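## Task

Locate the object whose underside carries the letters A then G, reading left to right, and get it into the tray so it lies flat on the tray floor. It must be the only object in the tray, and no other object may be on the floor near the table. Nothing counts unless every condition holds, and the object must stay put without the robot holding it at the end.

## Robot and tools

ROBOT. Two identical six-joint arms with parallel grippers, named left_arm and right_arm. The names are labels, not image sides. They face each other across a table. Bases in the scene frame: left_arm at (-0.118, +0.529, +0.112) m, quat_wxyz (+0.530, 0, 0, -0.848); right_arm at (-0.057, -0.422, +0.072) m, quat_wxyz (+0.588, 0, 0, +0.809). So left_arm sits on the +y side and right_arm on the -y side.

SCENE FRAME. Origin at the table centre, +z up, table surface at z = +0.020 m. Result lines report each gripper's end_effector_position (metres) and end_effector_quat_wxyz in this frame, plus linear (m/s) and angular (rad/s) velocities. That point lies midway between the finger pads, 3 to 4 cm short of the tips. The fingers extend along the gripper's +x axis and close along its y axis. Reported hand positions drift from the truth, more at long reach.

execute_actions. Argument actions is a list holding zero or one item. An empty list only reports state and includes camera pictures. An action item is {"rows": [...], "steps": n}, where n is 4 to 15 control steps of 1/30 s (15 if omitted). A wait item is {"steps": n} with n up to 300 and no rows. Optional pictures: true adds images to any result.

ROWS. Every row is one list of 14 numbers covering both arms, even if one arm stays still: left_arm waist, shoulder, elbow, wrist pitch, wrist yaw, wrist roll, opening, then right_arm in the same seven slots. Joint values are absolute target angles in radians, in the same sense as the Joint positions line, not offsets. One row is used per step; if rows run out, the last one repeats. Ranges per arm: waist -3.054 to 3.054, shoulder 0.000 to 3.142, elbow 0.000 to 2.356, wrist pitch -1.571 to 1.571, wrist yaw -1.571 to 1.571, wrist roll -3.142 to 3.142. A target beyond a limit by over 0.010 rad, and farther out than the current angle, causes refusal (nothing is sent). Targets past a true end are clipped, and the result may note "joint sent to its limit"; the absence of that note proves nothing.

OPENING is a scale from -1 to +1: +1 fully open (0.088 m pad gap), empty fingers touch near -0.80, lower values add nothing. Closing fully takes at least about 0.5 s. To hold something, command roughly 0.07 below the grip_measured value shown when touching it; a smaller margin squeezes less. Very thin parts (under ~3 mm) get reduced force. Readings carry a fixed per-gripper error up to about 1 mm, and read narrow by up to ~3 mm (0.061) when squeezing hard.

MOTION LIMITS. Each step a joint target may lead the measured angle by at most 0.211 rad (waist, shoulder, elbow), 0.213 (wrist pitch), 0.267 (wrist yaw), 0.228 (wrist roll); and targets that would move a gripper more than 70 mm in one step are scaled back. Large moves therefore need several calls or waits. Friction can leave joints short of target, especially at full reach, so check Joint positions after moves.

TIMING. Results arrive 4 steps before an action ends; those steps finish while you compose the next reply. Your thinking time runs the simulation, and arms keep heading to the last sent row until motion settles or a HELD step occurs. A wait counts steps since the previous result.

RESULT LINES. Joint positions / Joint velocities: per arm, six joints then pad gap (m). grip_measured: finger opening on the command scale. Joint torques and External joint torques: drive output and estimated outside load (includes friction and held weight; may say "no reading"). "joint command not followed": a clearance check altered or blocked targets on some steps. HELD: that step's row was partly or wholly not sent. MOTOR HOT warns from 50 °C; at 95 °C an OVER-TEMPERATURE FAULT holds the arm, and if it doesn't cool within 30 to 60 s the arm loses power and goes limp. TORQUE FAULT: a joint reached its load limit (N m: waist 16.6, shoulder 20.6, elbow 20.5, wrist pitch 5.42, wrist yaw 5.4, wrist roll 5.07), freezing that arm for 10 s and dropping the rest of the call.

zoom_image: camera (cam_head_left, cam_head_right, cam_high, cam_low, cam_left_wrist, cam_right_wrist; all 504x504) and region [x0, y0, x1, y1] in pixels from the top-left, at most 504 by 504. Useful for reading the letters on object bottoms. Wrist cameras ride on each gripper.

read_manual: optional section, only "licences"; returns licence text, no motion.

finished_scene: scene (1 or 2). Replying without any tool call ends everything.

AVOID. Knocking or placing anything off the table, leaving extra objects in the tray, letting the arms collide or push against each other, hard shoves, slams and drops, and holding loads long enough to overheat. Held parts may get brief random tugs, so grip firmly. Release the target so it rests flat on its own before finishing. Faster, smoother, lower-effort solutions are preferred.

Each tool is called as name([rows], argument=value, ...), one row to a line, values as JSON.

## Session

I'll start by looking at the current state.

execute_actions(actions=[])

Scene clock: 0.00 s of 4730.00 s.
left_arm: end_effector_position=(+0.0265, +0.2470, +0.3645) grip_measured=-0.777 end_effector_quat_wxyz=(-0.320, +0.606, -0.588, -0.431) end_effector_velocity=(-0.002, +0.000, -0.001) end_effector_angular_velocity=(+0.010, +0.002, +0.002) | right_arm: end_effector_position=(+0.0322, +0.0361, +0.2782) grip_measured=-0.788 end_effector_quat_wxyz=(+0.556, -0.353, +0.159, +0.736) end_effector_velocity=(-0.000, -0.001, +0.001) end_effector_angular_velocity=(+0.000, +0.001, +0.008)
Joint positions: left_arm=[ 1.072  1.514  1.614 -1.328  0.308 -2.71   0.001] | right_arm=[-0.614  1.764  1.519 -0.586 -0.342 -0.575  0.   ]
Joint velocities: left_arm=[-0.007  0.002  0.002 -0.007 -0.007 -0.007  0.   ] | right_arm=[-0.002 -0.002  0.002 -0.007 -0.007 -0.007 -0.   ]
Joint torques (N m, as the arm reports them, + toward a larger angle): no reading
External joint torques (N m, as the arm's controller estimates them; a push from outside toward a larger angle lowers the number): no reading
Motor temperatures (°C, as the motors report them): left_arm=[23 26 25 24 26 24] | right_arm=[27 25 24 24 25 25]
Heat: left arm: hottest shoulder 26 °C (+0.0 °C/min); right arm: hottest waist 27 °C (+0.0 °C/min).

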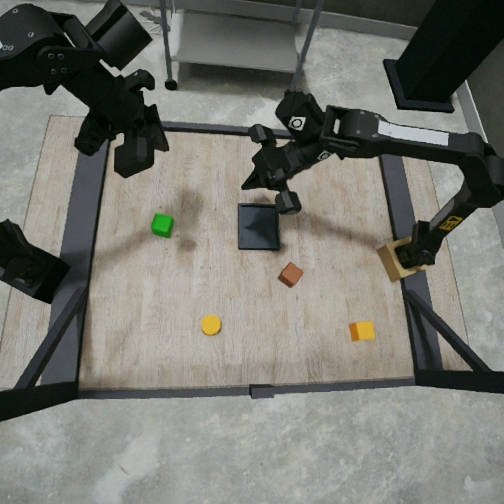

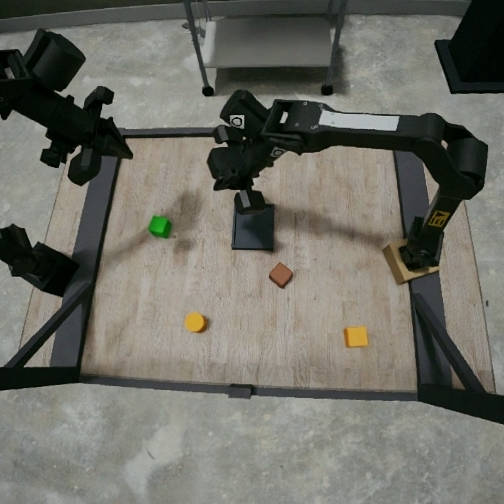

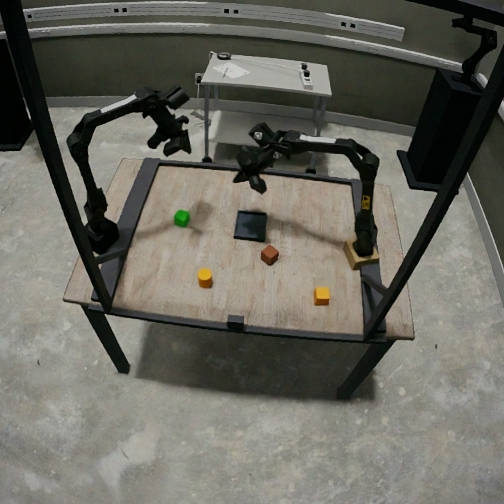

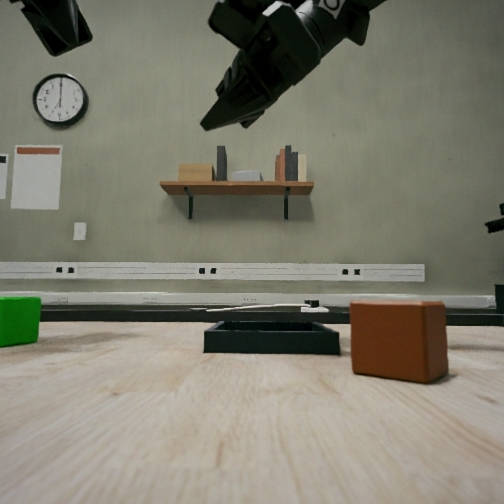

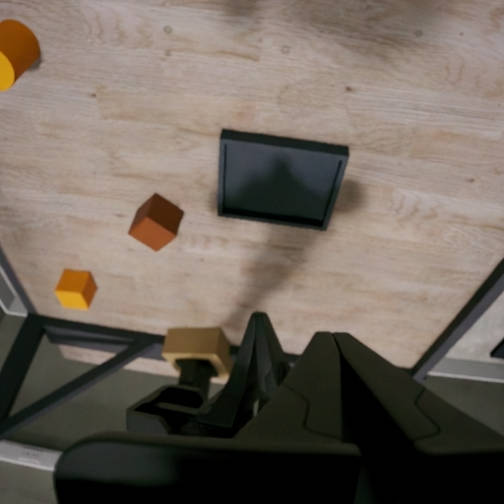

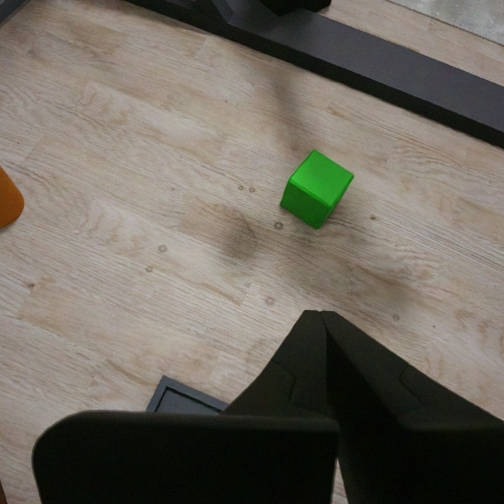

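execute_actions([
  {"rows": [[0.998, 1.975, 1.576, -1.172, 0.0, 0.0, 1.0, -0.336, 1.736, 1.425, -1.26, 0.0, 0.0, 1.0]], "steps": 15},
])

Scene clock: 2.63 s of 4730.00 s.
left_arm: end_effector_position=(+0.0751, +0.2083, +0.2228) grip_measured=+0.449 end_effector_quat_wxyz=(-0.587, +0.403, -0.602, -0.361) end_effector_velocity=(-0.008, +0.036, -0.337) end_effector_angular_velocity=(+0.965, +0.268, -1.818) | right_arm: end_effector_position=(-0.0543, -0.0762, +0.2005) grip_measured=+0.428 end_effector_quat_wxyz=(+0.516, -0.474, +0.460, +0.546) end_effector_velocity=(+0.045, -0.314, -0.050) end_effector_angular_velocity=(-1.452, -0.113, -0.652)
Joint positions: left_arm=[ 1.004  1.919  1.587 -1.179  0.02  -2.165  0.061] | right_arm=[-0.33   1.748  1.435 -1.13  -0.021 -0.059  0.06 ]
Joint velocities: left_arm=[-0.037  0.828 -0.164 -0.007 -0.168  1.795  0.175] | right_arm=[-0.051 -0.007 -0.046 -1.399  0.212  0.579  0.175]
Joint torques (N m, as the arm reports them, + toward a larger angle): left_arm=[-0.28 -8.67  7.36  0.43 -0.21  0.16] | right_arm=[ -0.59 -10.35   5.08   0.4    0.15   0.14]
External joint torques (N m, as the arm's controller estimates them; a push from outside toward a larger angle lowers the number): left_arm=[-0.38  2.7   0.12 -0.06 -0.16  0.16] | right_arm=[ 0.06 -2.82 -1.45 -0.42  0.14  0.12]
Motor temperatures (°C, as the motors report them): left_arm=[23 27 25 24 26 24] | right_arm=[27 26 25 24 25 25]
Heat: left arm: hottest shoulder 27 °C (+0.0 °C/min); right arm: hottest waist 27 °C (+0.0 °C/min).
Steps of this call (steps 1 to 68: nothing new was sent; steps 69 to 79: the first 11 steps of this action). Readings (joint positions):
69: left_arm=[1.067 1.529 1.613 -1.320 0.280 -2.684] | right_arm=[-0.606 1.763 1.514 -0.602 -0.305 -0.544]
70: left_arm=[1.054 1.550 1.613 -1.282 0.220 -2.635] | right_arm=[-0.581 1.757 1.506 -0.648 -0.241 -0.495]
72: left_arm=[1.032 1.620 1.615 -1.227 0.133 -2.541] | right_arm=[-0.502 1.748 1.479 -0.743 -0.150 -0.400]
76: left_arm=[1.010 1.805 1.597 -1.192 0.047 -2.341] | right_arm=[-0.352 1.748 1.441 -0.964 -0.050 -0.168]
79: the state above

execute_actions([
  {"steps": 45},
], pictures=true)

Scene clock: 4.13 s of 4730.00 s.
left_arm: end_effector_position=(+0.0753, +0.2103, +0.2030) grip_measured=+1.000 end_effector_quat_wxyz=(+0.619, +0.342, +0.617, -0.347) end_effector_velocity=(+0.001, +0.003, -0.001) end_effector_angular_velocity=(+0.014, -0.000, -0.034) | right_arm: end_effector_position=(-0.0506, -0.1051, +0.1982) grip_measured=+1.000 end_effector_quat_wxyz=(+0.503, -0.495, +0.507, +0.496) end_effector_velocity=(-0.000, -0.005, -0.001) end_effector_angular_velocity=(-0.027, +0.008, -0.010)
Joint positions: left_arm=[ 1.001  1.968  1.576 -1.173  0.004 -0.008  0.088] | right_arm=[-0.336  1.747  1.432 -1.258 -0.005 -0.002  0.088]
Joint velocities: left_arm=[ 0.002  0.002 -0.002 -0.007 -0.007  0.037  0.   ] | right_arm=[-0.002  0.002 -0.002 -0.022 -0.007  0.007  0.   ]
Joint torques (N m, as the arm reports them, + toward a larger angle): left_arm=[-0.35 -6.75  7.35  0.52 -0.16  0.17] | right_arm=[ 0.01 -9.88  4.84  0.01  0.14  0.08]
External joint torques (N m, as the arm's controller estimates them; a push from outside toward a larger angle lowers the number): left_arm=[-0.42  2.23  1.35 -0.06 -0.15  0.17] | right_arm=[-0.02 -2.84 -0.9  -0.33  0.15  0.08]
Motor temperatures (°C, as the motors report them): left_arm=[23 27 25 24 26 24] | right_arm=[27 26 25 24 25 25]
Heat: left arm: hottest shoulder 27 °C (+0.0 °C/min); right arm: hottest waist 27 °C (+0.0 °C/min).
Kept back: nothing.
Steps of this call (steps 1 to 4: the last 4 steps of your previous action; steps 5 to 45: the robot went on to your last target). Readings (joint positions):
1: left_arm=[1.003 1.942 1.581 -1.179 0.016 -2.105] | right_arm=[-0.332 1.747 1.433 -1.171 -0.015 -0.042]
2: left_arm=[1.003 1.957 1.577 -1.179 0.013 -2.045] | right_arm=[-0.334 1.747 1.432 -1.197 -0.011 -0.031]
4: left_arm=[1.002 1.967 1.576 -1.177 0.009 -1.926] | right_arm=[-0.336 1.747 1.432 -1.227 -0.007 -0.016]
8: left_arm=[1.002 1.967 1.576 -1.173 0.005 -1.687] | right_arm=[-0.336 1.747 1.432 -1.251 -0.005 -0.006]
45: the state above

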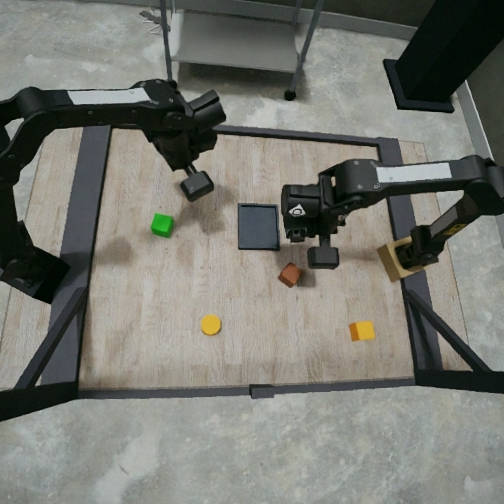

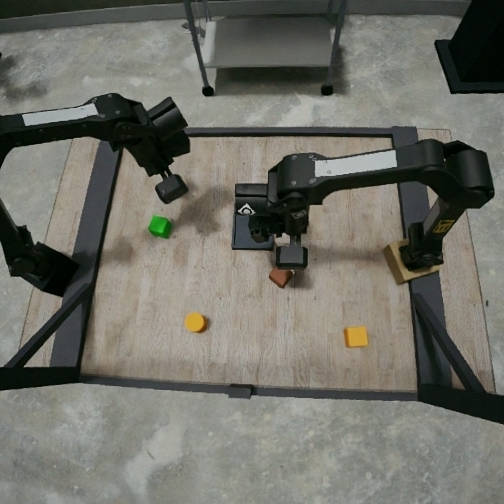

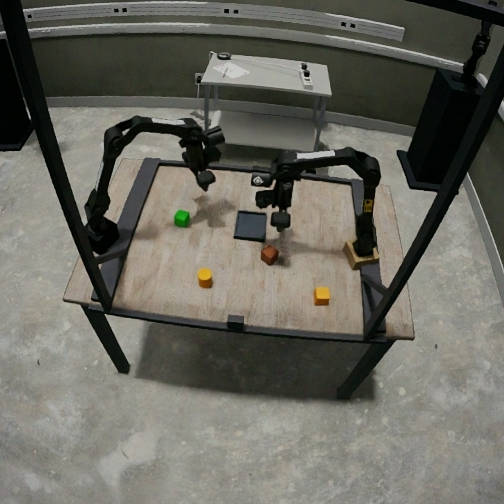

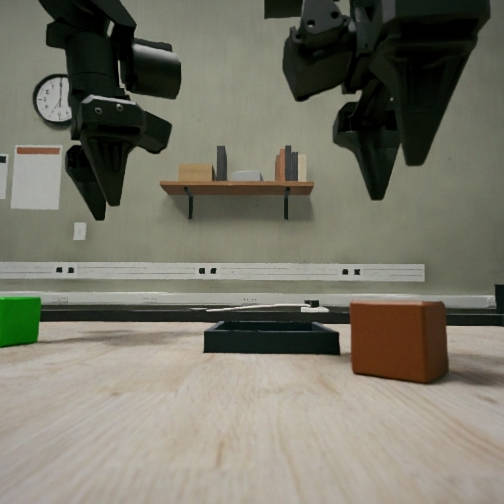

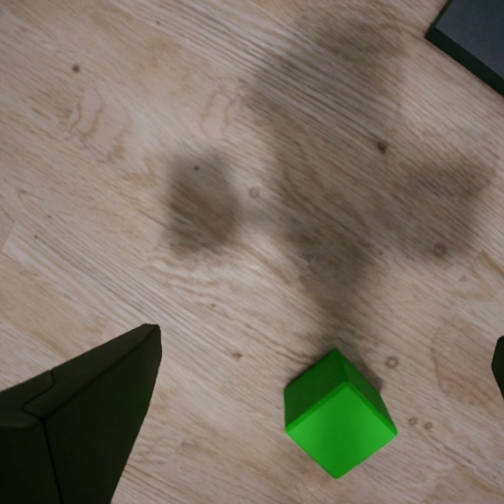

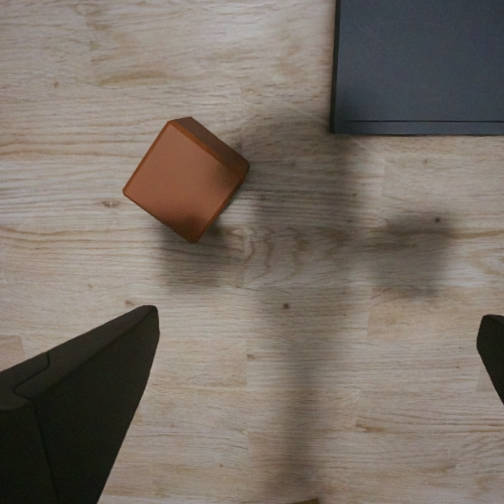

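execute_actions([
  {"rows": [[0.88, 1.570, 0.828, -0.829, 0.0, 0.66, 1.0, -0.169, 1.893, 1.381, -1.059, 0.0, 0.80, 1.0]], "steps": 15},
])

Scene clock: 8.03 s of 4730.00 s.
left_arm: end_effector_position=(+0.0071, +0.2508, +0.1937) grip_measured=+1.000 end_effector_quat_wxyz=(+0.525, +0.515, +0.388, -0.556) end_effector_velocity=(-0.165, +0.366, -0.401) end_effector_angular_velocity=(+1.330, +0.451, -0.625) | right_arm: end_effector_position=(-0.1080, -0.0798, +0.1425) grip_measured=+1.000 end_effector_quat_wxyz=(+0.604, -0.367, +0.604, +0.369) end_effector_velocity=(+0.009, +0.018, +0.000) end_effector_angular_velocity=(+0.077, +0.024, -1.802)
Joint positions: left_arm=[ 0.878  1.57   1.039 -0.838  0.002  0.582  0.088] | right_arm=[-0.166  1.887  1.384 -1.065 -0.001  0.624  0.088]
Joint velocities: left_arm=[-0.002 -0.002 -1.409  0.007 -0.007  0.637  0.   ] | right_arm=[-0.037 -0.002 -0.002  0.081 -0.007  1.766  0.   ]
Joint torques (N m, as the arm reports them, + toward a larger angle): left_arm=[ 0.34 -4.28  4.97  0.74 -0.03  0.17] | right_arm=[-0.31 -8.87  5.35  0.11  0.04  0.09]
External joint torques (N m, as the arm's controller estimates them; a push from outside toward a larger angle lowers the number): left_arm=[ 0.42  0.99 -0.66 -0.06 -0.06  0.15] | right_arm=[-0.38 -0.91 -0.22 -0.18  0.01  0.09]
Motor temperatures (°C, as the motors report them): left_arm=[23 28 26 24 26 24] | right_arm=[27 27 25 24 25 25]
Heat: left arm: hottest shoulder 28 °C (+14.9 °C/min); right arm: hottest waist 27 °C (+0.0 °C/min).
Steps of this call (steps 1 to 15: the robot went on to your last target; steps 16 to 90: nothing new was sent; then 0.53 s passed at rest; steps 91 to 101: the first 11 steps of this action). Readings (joint positions):
91: left_arm=[0.997 1.945 1.548 -1.129 -0.001 0.032] | right_arm=[-0.330 1.756 1.427 -1.243 0.001 0.030]
92: left_arm=[0.979 1.904 1.489 -1.064 -0.005 0.097] | right_arm=[-0.307 1.768 1.422 -1.194 0.005 0.086]
94: left_arm=[0.925 1.805 1.376 -0.965 -0.003 0.217] | right_arm=[-0.241 1.818 1.417 -1.115 0.004 0.204]
98: left_arm=[0.876 1.610 1.179 -0.858 0.002 0.458] | right_arm=[-0.166 1.884 1.385 -1.078 -0.001 0.444]
101: the state above

execute_actions([
  {"steps": 25},
], pictures=true)

Scene clock: 8.87 s of 4730.00 s.
left_arm: end_effector_position=(-0.0180, +0.3065, +0.1418) grip_measured=+1.000 end_effector_quat_wxyz=(+0.441, +0.553, +0.437, -0.556) end_effector_velocity=(+0.002, -0.002, +0.001) end_effector_angular_velocity=(-0.002, -0.025, -0.015) | right_arm: end_effector_position=(-0.1075, -0.0785, +0.1426) grip_measured=+1.000 end_effector_quat_wxyz=(+0.634, -0.311, +0.633, +0.317) end_effector_velocity=(+0.000, -0.002, +0.002) end_effector_angular_velocity=(-0.003, +0.007, +0.005)
Joint positions: left_arm=[ 0.878  1.573  0.839 -0.83   0.002  0.655  0.088] | right_arm=[-0.168  1.887  1.384 -1.06  -0.001  0.798  0.088]
Joint velocities: left_arm=[-0.007 -0.002  0.002  0.007 -0.022  0.007  0.   ] | right_arm=[-0.002 -0.007 -0.002 -0.007 -0.007 -0.007  0.   ]
Joint torques (N m, as the arm reports them, + toward a larger angle): left_arm=[ 0.26 -4.82  5.21  0.55 -0.03  0.18] | right_arm=[-0.07 -8.64  5.29  0.16  0.05  0.08]
External joint torques (N m, as the arm's controller estimates them; a push from outside toward a larger angle lowers the number): left_arm=[ 0.28  0.73 -0.38 -0.08 -0.06  0.18] | right_arm=[-0.02 -0.59 -0.36 -0.18  0.01  0.08]
Motor temperatures (°C, as the motors report them): left_arm=[23 28 26 24 26 24] | right_arm=[27 27 25 24 25 25]
Heat: left arm: hottest shoulder 28 °C (+13.5 °C/min); right arm: hottest waist 27 °C (+0.0 °C/min).
Kept back: nothing.
Steps of this call (steps 1 to 4: the last 4 steps of your previous action; steps 5 to 25: the robot went on to your last target). Readings (joint positions):
1: left_arm=[0.878 1.570 0.990 -0.836 0.002 0.600] | right_arm=[-0.167 1.887 1.384 -1.063 -0.001 0.676]
2: left_arm=[0.878 1.571 0.943 -0.837 0.002 0.616] | right_arm=[-0.168 1.887 1.384 -1.062 -0.001 0.712]
4: left_arm=[0.878 1.573 0.875 -0.841 0.002 0.636] | right_arm=[-0.168 1.887 1.384 -1.062 -0.001 0.755]
8: left_arm=[0.878 1.573 0.845 -0.831 0.002 0.650] | right_arm=[-0.168 1.887 1.384 -1.060 -0.001 0.787]
25: the state above

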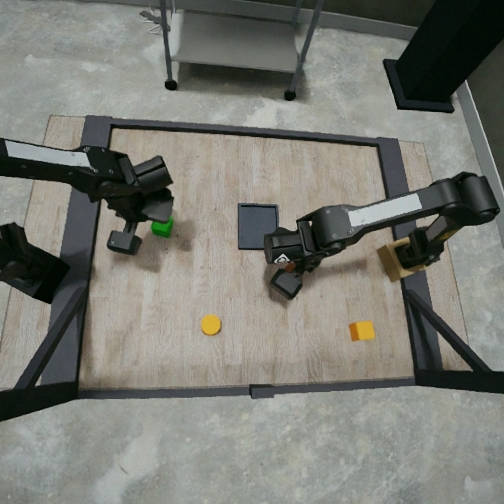

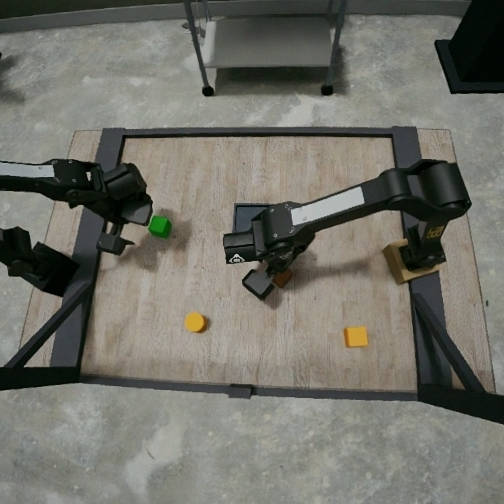

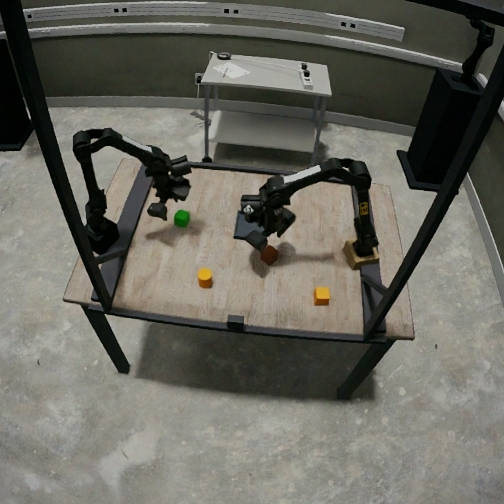

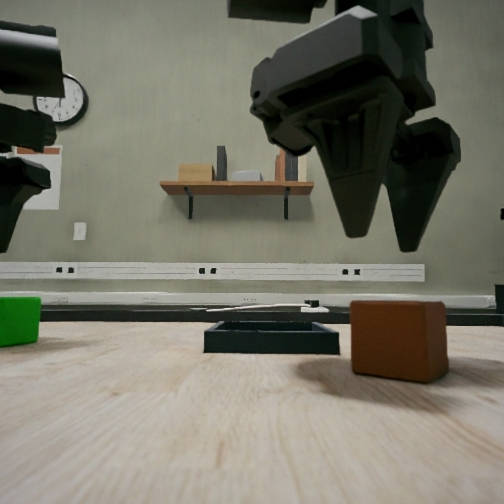

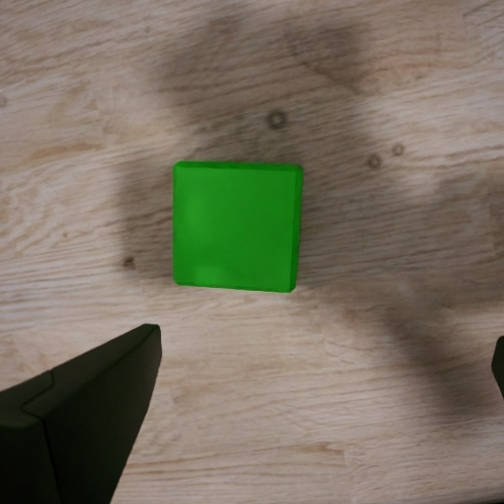

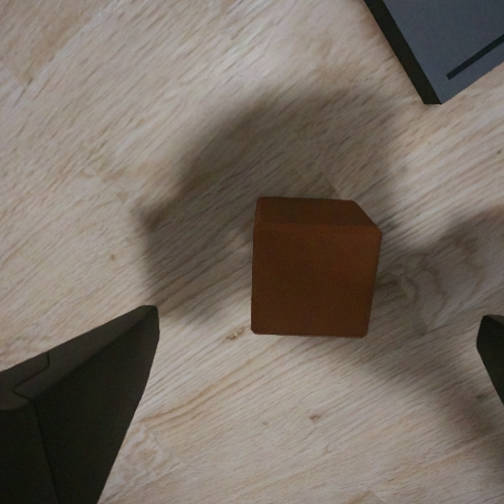

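execute_actions([
  {"rows": [[0.921, 1.740, 0.876, -0.706, 0.0, 0.70, 1.0, -0.169, 1.95, 1.30, -0.92, 0.0, 0.80, 1.0], [0.921, 1.740, 0.876, -0.706, 0.0, 0.70, 1.0, -0.169, 1.95, 1.30, -0.92, 0.0, 0.80, 1.0], [0.921, 1.740, 0.876, -0.706, 0.0, 0.70, 1.0, -0.169, 1.95, 1.30, -0.92, 0.0, 0.80, 1.0], [0.921, 1.740, 0.876, -0.706, 0.0, 0.70, 1.0, -0.169, 1.95, 1.30, -0.92, 0.0, 0.80, 1.0], [0.921, 1.740, 0.876, -0.706, 0.0, 0.70, 1.0, -0.169, 1.95, 1.30, -0.92, 0.0, 0.80, 1.0], [0.921, 1.740, 0.876, -0.706, 0.0, 0.70, 1.0, -0.169, 1.95, 1.30, -0.92, 0.0, 0.80, 1.0], [0.921, 1.740, 0.876, -0.706, 0.0, 0.70, 1.0, -0.169, 2.006, 1.221, -0.786, 0.0, 0.80, 1.0]], "steps": 15},
])

Scene clock: 10.30 s of 4730.00 s.
left_arm: end_effector_position=(+0.0010, +0.2898, +0.1125) grip_measured=+1.000 end_effector_quat_wxyz=(+0.440, +0.554, +0.438, -0.555) end_effector_velocity=(+0.002, -0.003, -0.004) end_effector_angular_velocity=(-0.003, -0.010, -0.010) | right_arm: end_effector_position=(-0.1080, -0.0752, +0.0788) grip_measured=+1.000 end_effector_quat_wxyz=(+0.635, -0.309, +0.632, +0.319) end_effector_velocity=(+0.010, -0.082, -0.154) end_effector_angular_velocity=(-0.353, -0.030, +0.005)
Joint positions: left_arm=[ 0.917  1.726  0.869 -0.71   0.002  0.694  0.088] | right_arm=[-0.168  1.983  1.246 -0.819 -0.001  0.798  0.088]
Joint velocities: left_arm=[-0.002  0.017  0.002  0.022 -0.007  0.007  0.   ] | right_arm=[-0.002  0.261 -0.305  0.212 -0.022 -0.007  0.   ]
Joint torques (N m, as the arm reports them, + toward a larger angle): left_arm=[ 0.42 -3.93  7.14  0.56 -0.04  0.17] | right_arm=[-0.08 -9.32  5.02  0.32  0.05  0.06]
External joint torques (N m, as the arm's controller estimates them; a push from outside toward a larger angle lowers the number): left_arm=[ 0.45  2.31  2.11  0.01 -0.08  0.17] | right_arm=[-0.1  -0.05 -0.84 -0.15  0.02  0.06]
Motor temperatures (°C, as the motors report them): left_arm=[23 28 26 24 26 24] | right_arm=[27 27 25 24 25 25]
Heat: left arm: hottest shoulder 28 °C (+11.7 °C/min); right arm: hottest waist 27 °C (+0.0 °C/min).
Steps of this call (steps 1 to 15: the robot went on to your last target; steps 16 to 32: nothing new was sent; steps 33 to 43: the first 11 steps of this action). Readings (joint positions):
33: left_arm=[0.880 1.590 0.840 -0.819 0.002 0.663] | right_arm=[-0.168 1.890 1.374 -1.041 -0.001 0.798]
34: left_arm=[0.888 1.619 0.848 -0.781 0.002 0.673] | right_arm=[-0.168 1.893 1.359 -0.998 -0.001 0.798]
36: left_arm=[0.906 1.685 0.866 -0.734 0.002 0.684] | right_arm=[-0.168 1.914 1.337 -0.957 -0.001 0.798]
40: left_arm=[0.916 1.724 0.867 -0.715 0.002 0.692] | right_arm=[-0.168 1.951 1.282 -0.871 -0.001 0.798]
43: the state above

execute_actions([
  {"steps": 20},
], pictures=true)

Scene clock: 10.97 s of 4730.00 s.
left_arm: end_effector_position=(+0.0012, +0.2895, +0.1117) grip_measured=+1.000 end_effector_quat_wxyz=(+0.440, +0.554, +0.438, -0.556) end_effector_velocity=(-0.002, -0.000, -0.001) end_effector_angular_velocity=(-0.005, +0.005, +0.005) | right_arm: end_effector_position=(-0.1079, -0.0759, +0.0702) grip_measured=+1.000 end_effector_quat_wxyz=(+0.635, -0.309, +0.632, +0.319) end_effector_velocity=(+0.000, -0.002, +0.000) end_effector_angular_velocity=(-0.008, +0.006, +0.020)
Joint positions: left_arm=[ 0.917  1.729  0.869 -0.708  0.002  0.695  0.088] | right_arm=[-0.168  1.997  1.228 -0.787 -0.001  0.798  0.088]
Joint velocities: left_arm=[-0.002 -0.002 -0.007  0.007  0.007 -0.007  0.   ] | right_arm=[-0.002 -0.002 -0.002 -0.007 -0.007 -0.022  0.   ]
Joint torques (N m, as the arm reports them, + toward a larger angle): left_arm=[ 0.39 -4.03  7.22  0.6  -0.03  0.17] | right_arm=[-0.09 -8.66  4.17  0.18  0.05  0.06]
External joint torques (N m, as the arm's controller estimates them; a push from outside toward a larger angle lowers the number): left_arm=[ 0.37  2.33  2.09  0.01 -0.06  0.18] | right_arm=[-0.1  -0.4  -0.92 -0.17  0.02  0.06]
Motor temperatures (°C, as the motors report them): left_arm=[23 28 26 24 26 24] | right_arm=[27 27 25 24 25 25]
Heat: left arm: hottest shoulder 28 °C (+10.9 °C/min); right arm: hottest waist 27 °C (+0.0 °C/min).
Kept back: nothing.
Steps of this call (steps 1 to 4: the last 4 steps of your previous action; steps 5 to 20: the robot went on to your last target). Readings (joint positions):
1: left_arm=[0.917 1.726 0.869 -0.710 0.002 0.695] | right_arm=[-0.168 1.990 1.237 -0.811 -0.001 0.798]
2: left_arm=[0.917 1.727 0.869 -0.709 0.002 0.695] | right_arm=[-0.168 1.995 1.231 -0.805 -0.001 0.798]
4: left_arm=[0.917 1.728 0.869 -0.709 0.002 0.695] | right_arm=[-0.168 1.997 1.228 -0.796 -0.001 0.798]
8: left_arm=[0.917 1.729 0.869 -0.708 0.002 0.695] | right_arm=[-0.168 1.997 1.228 -0.789 -0.001 0.798]
20: the state above

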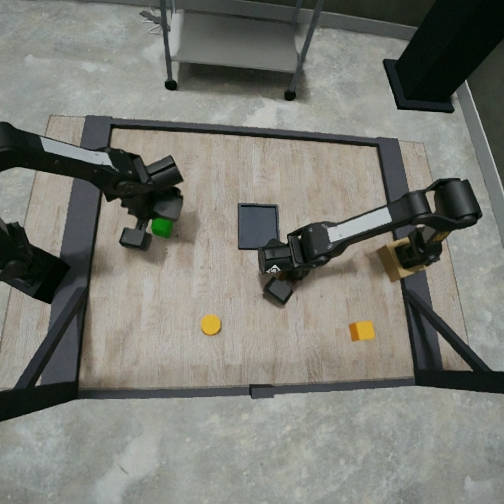

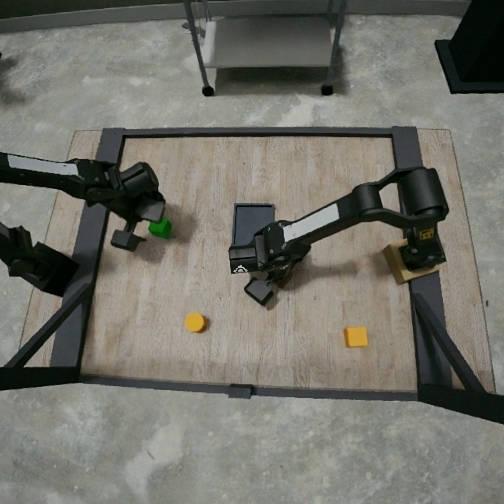

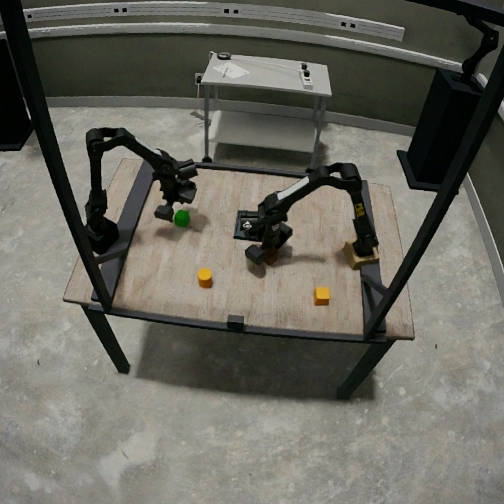

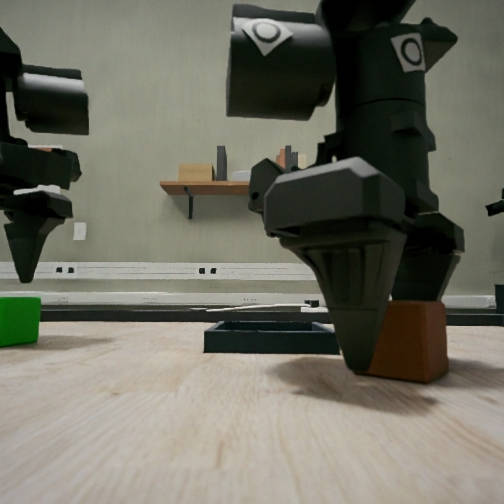

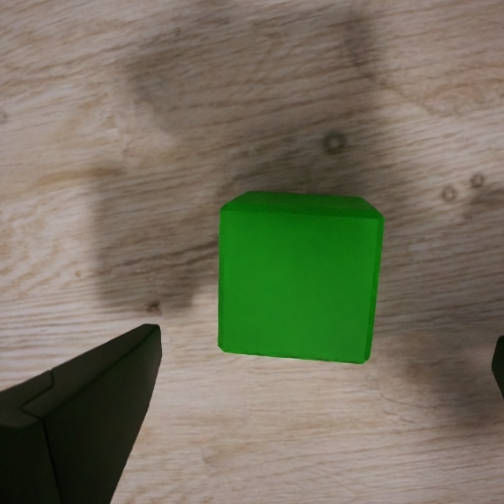

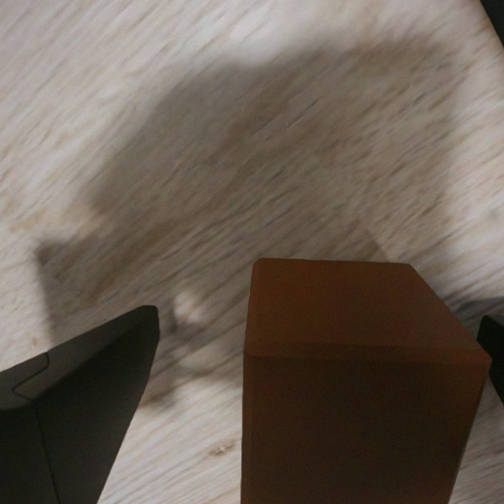

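execute_actions([
  {"rows": [[0.925, 1.880, 0.830, -0.520, 0.0, 0.70, 1.0, -0.169, 2.006, 1.221, -0.786, 0.0, 0.80, 0.0]], "steps": 15},
])

Scene clock: 11.77 s of 4730.00 s.
left_arm: end_effector_position=(+0.0066, +0.2814, +0.0702) grip_measured=+1.000 end_effector_quat_wxyz=(+0.444, +0.552, +0.435, -0.555) end_effector_velocity=(+0.004, -0.006, +0.000) end_effector_angular_velocity=(-0.029, -0.023, +0.005) | right_arm: end_effector_position=(-0.1079, -0.0757, +0.0702) grip_measured=+0.078 end_effector_quat_wxyz=(+0.635, -0.308, +0.632, +0.319) end_effector_velocity=(+0.000, -0.003, -0.001) end_effector_angular_velocity=(-0.013, +0.005, +0.005)
Joint positions: left_arm=[ 0.921  1.868  0.835 -0.524  0.002  0.696  0.088] | right_arm=[-0.168  1.997  1.228 -0.786 -0.     0.798  0.043]
Joint velocities: left_arm=[-0.002 -0.002 -0.002  0.037 -0.007 -0.007  0.   ] | right_arm=[-0.002  0.002 -0.002 -0.007 -0.007 -0.007  0.009]
Joint torques (N m, as the arm reports them, + toward a larger angle): left_arm=[ 0.42 -4.49  4.82  0.45 -0.04  0.15] | right_arm=[-0.11 -8.73  4.25  0.17  0.07  0.08]
External joint torques (N m, as the arm's controller estimates them; a push from outside toward a larger angle lowers the number): left_arm=[ 0.42  2.25  0.43 -0.1  -0.08  0.15] | right_arm=[-0.1  -0.5  -0.8  -0.17  0.03  0.08]
Motor temperatures (°C, as the motors report them): left_arm=[23 28 26 24 26 24] | right_arm=[27 28 25 24 25 25]
Heat: left arm: hottest shoulder 28 °C (+10.2 °C/min); right arm: hottest shoulder 28 °C (+5.1 °C/min).
Steps of this call (steps 1 to 13: the robot went on to your last target; steps 14 to 24: the first 11 steps of this action). Readings (joint positions):
14: left_arm=[0.918 1.745 0.865 -0.685 0.002 0.696] | right_arm=[-0.168 1.997 1.228 -0.787 -0.001 0.798]
15: left_arm=[0.918 1.769 0.862 -0.624 0.002 0.696] | right_arm=[-0.168 1.997 1.228 -0.787 -0.001 0.798]
17: left_arm=[0.920 1.828 0.858 -0.568 0.002 0.696] | right_arm=[-0.168 1.997 1.228 -0.787 -0.001 0.798]
21: left_arm=[0.921 1.867 0.835 -0.537 0.002 0.696] | right_arm=[-0.168 1.997 1.228 -0.787 -0.000 0.798]
24: the state above

execute_actions([
  {"rows": [[0.925, 1.880, 0.830, -0.520, 0.0, 0.70, 0.0, -0.169, 2.006, 1.221, -0.786, 0.0, 0.80, -0.02]], "steps": 15},
], pictures=true)

Scene clock: 12.27 s of 4730.00 s.
left_arm: end_effector_position=(+0.0072, +0.2806, +0.0701) grip_measured=+0.105 end_effector_quat_wxyz=(+0.446, +0.552, +0.434, -0.556) end_effector_velocity=(-0.001, -0.000, +0.001) end_effector_angular_velocity=(+0.006, -0.006, -0.015) | right_arm: end_effector_position=(-0.1079, -0.0757, +0.0702) grip_measured=+0.079 end_effector_quat_wxyz=(+0.635, -0.308, +0.632, +0.319) end_effector_velocity=(+0.003, -0.004, -0.001) end_effector_angular_velocity=(-0.011, -0.009, +0.005)
Joint positions: left_arm=[ 0.922  1.869  0.835 -0.519  0.002  0.696  0.044] | right_arm=[-0.168  1.997  1.228 -0.786 -0.     0.798  0.043]
Joint velocities: left_arm=[-0.007 -0.002  0.002 -0.007 -0.007  0.007  0.   ] | right_arm=[-0.002 -0.002 -0.007 -0.007  0.007 -0.007 -0.   ]
Joint torques (N m, as the arm reports them, + toward a larger angle): left_arm=[ 0.38 -4.44  4.87  0.44 -0.04  0.14] | right_arm=[-0.09 -8.68  4.19  0.13  0.04  0.06]
External joint torques (N m, as the arm's controller estimates them; a push from outside toward a larger angle lowers the number): left_arm=[ 0.4   2.33  0.43 -0.14 -0.07  0.15] | right_arm=[-0.07 -0.47 -0.82 -0.2   0.    0.06]
Motor temperatures (°C, as the motors report them): left_arm=[23 28 26 24 26 24] | right_arm=[27 28 25 24 25 25]
Heat: left arm: hottest shoulder 28 °C (+9.8 °C/min); right arm: hottest shoulder 28 °C (+4.9 °C/min).
Steps of this call (steps 1 to 4: the last 4 steps of your previous action; steps 5 to 15: the first 11 steps of this action). Readings (joint positions):
5: left_arm=[0.921 1.869 0.835 -0.522 0.002 0.696] | right_arm=[-0.168 1.997 1.228 -0.786 -0.000 0.798]
6: left_arm=[0.921 1.869 0.835 -0.522 0.002 0.696] | right_arm=[-0.168 1.997 1.228 -0.786 -0.000 0.798]
8: left_arm=[0.921 1.869 0.835 -0.522 0.002 0.696] | right_arm=[-0.168 1.997 1.228 -0.786 -0.000 0.798]
12: left_arm=[0.921 1.869 0.835 -0.521 0.002 0.696] | right_arm=[-0.168 1.997 1.228 -0.786 -0.000 0.798]
15: the state above

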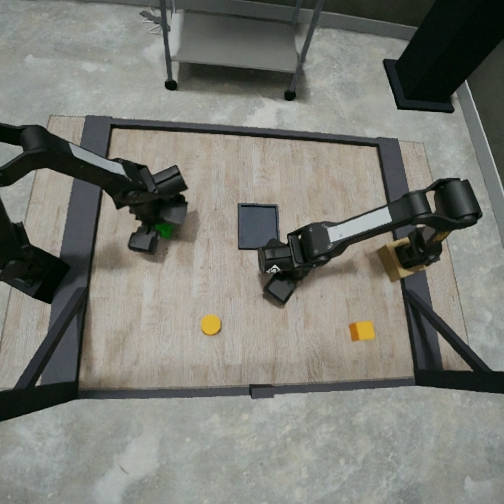

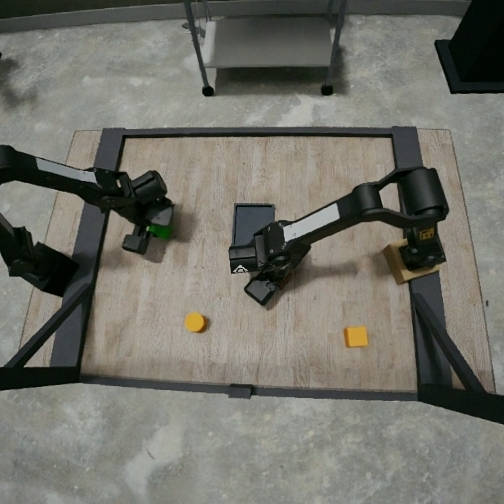

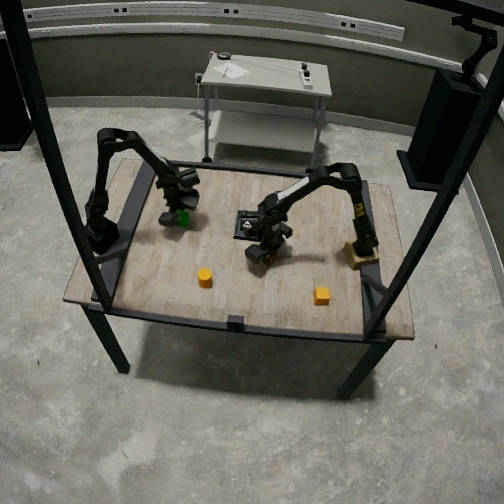

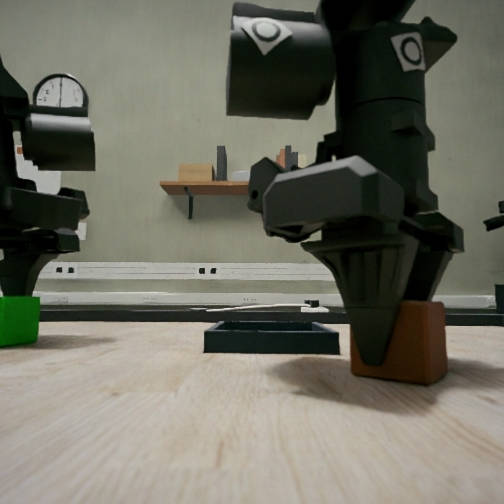

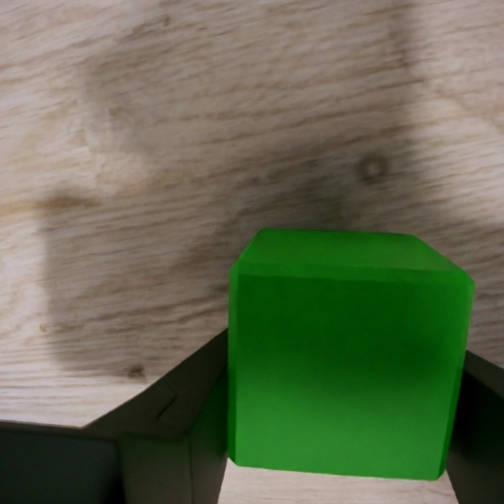

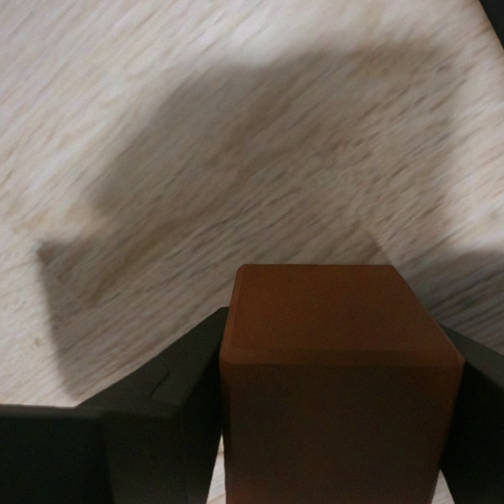

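execute_actions([
  {"rows": [[0.925, 1.590, 1.186, -1.166, 0.0, 0.70, 0.02, -0.169, 1.8585, 1.577, -1.2895, 0.0, 0.80, -0.02]], "steps": 15},
])

Scene clock: 14.83 s of 4730.00 s.
left_arm: end_effector_position=(+0.0208, +0.2536, +0.2144) grip_measured=+0.105 end_effector_quat_wxyz=(+0.490, +0.541, +0.387, -0.563) end_effector_velocity=(-0.096, +0.200, +0.207) end_effector_angular_velocity=(+0.626, +0.293, +0.013) | right_arm: end_effector_position=(-0.1085, -0.0714, +0.1987) grip_measured=+0.079 end_effector_quat_wxyz=(+0.638, -0.299, +0.629, +0.328) end_effector_velocity=(+0.006, -0.055, +0.114) end_effector_angular_velocity=(-0.071, -0.003, +0.010)
Joint positions: left_arm=[ 0.922  1.603  1.166 -0.984  0.002  0.696  0.044] | right_arm=[-0.168  1.851  1.562 -1.239 -0.     0.798  0.043]
Joint velocities: left_arm=[ 0.002 -0.447  0.466 -1.604 -0.022 -0.007 -0.   ] | right_arm=[ 0.002 -0.178  0.227 -0.476 -0.007 -0.007 -0.   ]
Joint torques (N m, as the arm reports them, + toward a larger angle): left_arm=[ 0.35 -3.    4.82 -0.09 -0.02  0.14] | right_arm=[-0.08 -7.1   5.03  0.13  0.04  0.06]
External joint torques (N m, as the arm's controller estimates them; a push from outside toward a larger angle lowers the number): left_arm=[ 0.31  0.94  1.03 -0.37 -0.04  0.14] | right_arm=[-0.14 -1.72  0.52 -0.29  0.01  0.06]
Motor temperatures (°C, as the motors report them): left_arm=[23 28 26 24 26 24] | right_arm=[27 28 25 24 25 25]
Heat: left arm: hottest shoulder 28 °C (+8.1 °C/min); right arm: hottest shoulder 28 °C (+4.0 °C/min).
Steps of this call (steps 1 to 4: the last 4 steps of your previous action; steps 5 to 15: the robot went on to your last target; steps 16 to 66: nothing new was sent; steps 67 to 77: the first 11 steps of this action). Readings (joint positions):
67: left_arm=[0.922 1.858 0.849 -0.543 0.002 0.696] | right_arm=[-0.168 1.991 1.244 -0.813 -0.000 0.798]
68: left_arm=[0.922 1.842 0.870 -0.593 0.002 0.696] | right_arm=[-0.168 1.988 1.272 -0.865 -0.000 0.798]
70: left_arm=[0.922 1.787 0.924 -0.659 0.002 0.696] | right_arm=[-0.168 1.962 1.340 -0.943 -0.000 0.798]
74: left_arm=[0.922 1.667 1.083 -0.822 0.002 0.696] | right_arm=[-0.168 1.891 1.511 -1.136 -0.000 0.798]
77: the state above

execute_actions([
  {"rows": [[0.925, 1.590, 1.186, -1.166, 0.0, 0.70, 0.02, -0.507, 2.160, 0.818, 1.342, -0.7, 0.4, -0.02]], "steps": 15},
])

Scene clock: 15.43 s of 4730.00 s.
left_arm: end_effector_position=(+0.0049, +0.2850, +0.2195) grip_measured=+0.105 end_effector_quat_wxyz=(+0.440, +0.553, +0.440, -0.554) end_effector_velocity=(+0.001, +0.001, +0.001) end_effector_angular_velocity=(+0.012, -0.019, -0.000) | right_arm: end_effector_position=(-0.0827, -0.0944, +0.0621) grip_measured=+0.089 end_effector_quat_wxyz=(+0.420, -0.230, +0.801, +0.360) end_effector_velocity=(+0.009, -0.073, -0.094) end_effector_angular_velocity=(+0.872, +1.770, -0.699)
Joint positions: left_arm=[ 0.922  1.588  1.181 -1.164  0.002  0.696  0.044] | right_arm=[-0.477  2.092  1.217 -0.878 -0.551  0.456  0.043]
Joint velocities: left_arm=[-0.007 -0.002  0.002 -0.007 -0.022 -0.007 -0.   ] | right_arm=[-0.803 -0.159 -1.375  1.516 -1.839 -0.52   0.006]
Joint torques (N m, as the arm reports them, + toward a larger angle): left_arm=[ 0.33 -4.92  8.12  0.31 -0.02  0.15] | right_arm=[ 2.41 -2.29  0.73  1.25  0.6  -0.33]
External joint torques (N m, as the arm's controller estimates them; a push from outside toward a larger angle lowers the number): left_arm=[ 0.36  1.27  2.04 -0.28 -0.06  0.15] | right_arm=[ 1.47  9.85 -6.77  0.79  1.26 -0.25]
Motor temperatures (°C, as the motors report them): left_arm=[23 28 26 24 26 24] | right_arm=[27 28 25 24 25 25]
Heat: left arm: hottest shoulder 28 °C (+7.8 °C/min); right arm: hottest shoulder 28 °C (+3.9 °C/min).
Steps of this call (steps 1 to 4: the last 4 steps of your previous action; steps 5 to 7: the robot went on to your last target; steps 8 to 18: the first 11 steps of this action). Readings (joint positions):
8: left_arm=[0.922 1.588 1.181 -1.153 0.002 0.696] | right_arm=[-0.174 1.860 1.559 -1.269 -0.025 0.777]
9: left_arm=[0.922 1.588 1.181 -1.156 0.002 0.696] | right_arm=[-0.194 1.869 1.538 -1.229 -0.072 0.741]
11: left_arm=[0.922 1.588 1.181 -1.161 0.002 0.696] | right_arm=[-0.251 1.915 1.490 -1.162 -0.147 0.674]
15: left_arm=[0.922 1.588 1.181 -1.163 0.002 0.696] | right_arm=[-0.381 2.040 1.357 -1.017 -0.319 0.535]
18: the state above

execute_actions([
  {"rows": [[0.925, 1.590, 1.186, -1.166, 0.0, 0.70, 0.02, -0.507, 1.86, 1.50, -0.3, -0.55, 0.4, -0.02]], "steps": 15},
])

Scene clock: 16.00 s of 4730.00 s.
left_arm: end_effector_position=(+0.0049, +0.2851, +0.2195) grip_measured=+0.105 end_effector_quat_wxyz=(+0.439, +0.553, +0.440, -0.554) end_effector_velocity=(+0.001, +0.003, +0.000) end_effector_angular_velocity=(+0.016, -0.016, +0.005) | right_arm: end_effector_position=(-0.0501, +0.0292, +0.1586) grip_measured=+0.090 end_effector_quat_wxyz=(+0.515, -0.082, +0.586, +0.621) end_effector_velocity=(+0.084, +0.300, +0.417) end_effector_angular_velocity=(+1.396, -0.441, -0.076)
Joint positions: left_arm=[ 0.922  1.588  1.181 -1.164  0.002  0.696  0.044] | right_arm=[-0.515  1.921  1.267 -0.359 -0.59   0.406  0.043]
Joint velocities: left_arm=[-0.002 -0.002 -0.002 -0.007 -0.022 -0.007 -0.   ] | right_arm=[-0.002 -0.198  0.945  0.3    0.168 -0.022 -0.   ]
Joint torques (N m, as the arm reports them, + toward a larger angle): left_arm=[ 0.37 -4.89  8.09  0.28 -0.03  0.16] | right_arm=[  0.35 -12.27   6.92   0.88  -0.17  -0.14]
External joint torques (N m, as the arm's controller estimates them; a push from outside toward a larger angle lowers the number): left_arm=[ 0.34  1.28  2.04 -0.3  -0.06  0.16] | right_arm=[ 0.31 -3.35  0.81 -0.26  0.18 -0.1 ]
Motor temperatures (°C, as the motors report them): left_arm=[23 28 26 24 26 24] | right_arm=[27 28 25 24 25 25]
Heat: left arm: hottest shoulder 28 °C (+7.5 °C/min); right arm: hottest shoulder 28 °C (+3.8 °C/min).
Steps of this call (steps 1 to 4: the last 4 steps of your previous action; steps 5 to 6: the robot went on to your last target; steps 7 to 17: the first 11 steps of this action). Readings (joint positions):
7: left_arm=[0.922 1.588 1.181 -1.164 0.002 0.696] | right_arm=[-0.544 2.013 1.007 -0.576 -0.779 0.415]
8: left_arm=[0.922 1.588 1.181 -1.164 0.002 0.696] | right_arm=[-0.536 1.998 1.020 -0.561 -0.747 0.415]
10: left_arm=[0.922 1.588 1.181 -1.164 0.002 0.696] | right_arm=[-0.519 1.979 1.066 -0.484 -0.670 0.411]
14: left_arm=[0.922 1.588 1.181 -1.164 0.002 0.696] | right_arm=[-0.515 1.943 1.176 -0.400 -0.614 0.408]
17: the state above

execute_actions([
  {"steps": 20},
], pictures=true)

Scene clock: 16.67 s of 4730.00 s.
left_arm: end_effector_position=(+0.0049, +0.2851, +0.2195) grip_measured=+0.105 end_effector_quat_wxyz=(+0.439, +0.553, +0.440, -0.554) end_effector_velocity=(-0.007, +0.002, +0.000) end_effector_angular_velocity=(+0.010, +0.030, +0.000) | right_arm: end_effector_position=(-0.0370, +0.0833, +0.2782) grip_measured=+0.090 end_effector_quat_wxyz=(+0.554, -0.019, +0.446, +0.702) end_effector_velocity=(+0.002, -0.002, -0.001) end_effector_angular_velocity=(-0.009, +0.011, -0.005)
Joint positions: left_arm=[ 0.922  1.588  1.181 -1.164  0.002  0.696  0.044] | right_arm=[-0.51   1.857  1.496 -0.299 -0.554  0.402  0.043]
Joint velocities: left_arm=[-0.007 -0.002 -0.002 -0.022  0.022 -0.007 -0.   ] | right_arm=[-0.007 -0.002 -0.002 -0.007 -0.007  0.007  0.   ]
Joint torques (N m, as the arm reports them, + toward a larger angle): left_arm=[ 0.35 -4.84  8.1   0.29 -0.03  0.15] | right_arm=[  0.23 -10.64   7.04   1.1   -0.08  -0.15]
External joint torques (N m, as the arm's controller estimates them; a push from outside toward a larger angle lowers the number): left_arm=[ 0.37  1.33  2.1  -0.27 -0.07  0.15] | right_arm=[ 0.35 -1.51  0.08 -0.44  0.14 -0.12]
Motor temperatures (°C, as the motors report them): left_arm=[23 28 26 24 26 24] | right_arm=[27 28 26 24 25 25]
Heat: left arm: hottest shoulder 28 °C (+7.2 °C/min); right arm: hottest shoulder 28 °C (+3.6 °C/min).
Kept back: nothing.
Steps of this call (steps 1 to 4: the last 4 steps of your previous action; steps 5 to 20: the robot went on to your last target). Readings (joint positions):
1: left_arm=[0.922 1.588 1.181 -1.164 0.002 0.696] | right_arm=[-0.515 1.914 1.300 -0.349 -0.584 0.406]
2: left_arm=[0.922 1.588 1.181 -1.164 0.002 0.696] | right_arm=[-0.515 1.909 1.332 -0.341 -0.579 0.405]
4: left_arm=[0.922 1.588 1.181 -1.164 0.002 0.696] | right_arm=[-0.514 1.898 1.397 -0.324 -0.569 0.404]
8: left_arm=[0.922 1.588 1.181 -1.164 0.002 0.696] | right_arm=[-0.512 1.868 1.480 -0.302 -0.559 0.403]
20: the state above

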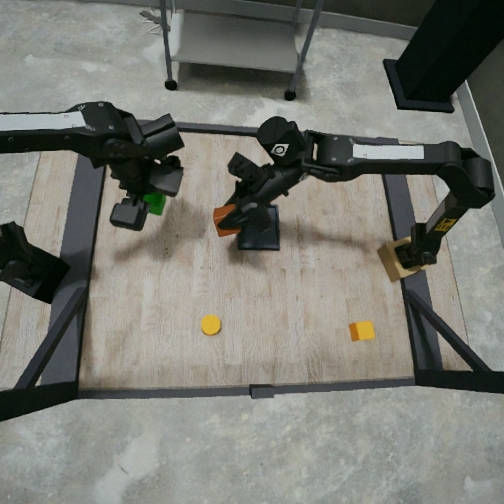

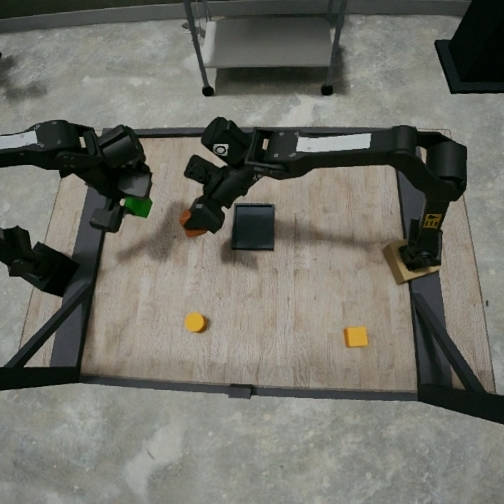

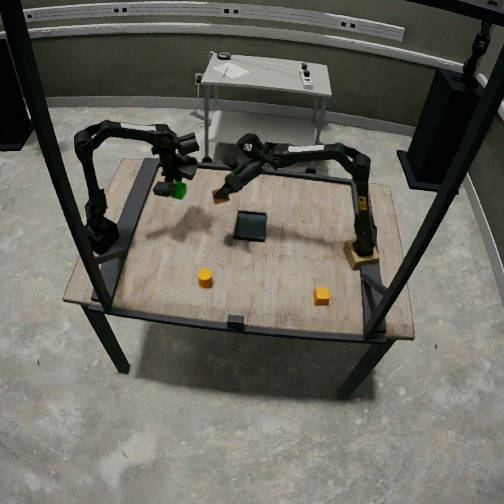

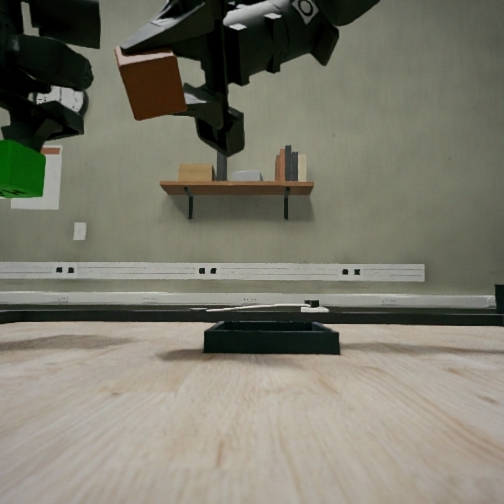

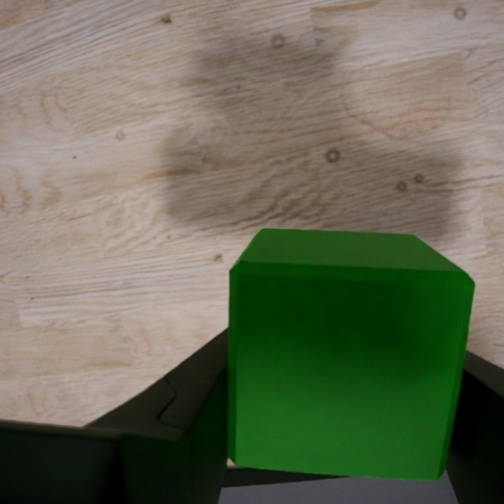

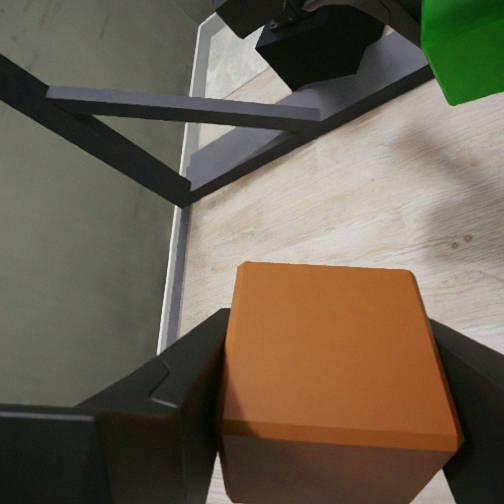

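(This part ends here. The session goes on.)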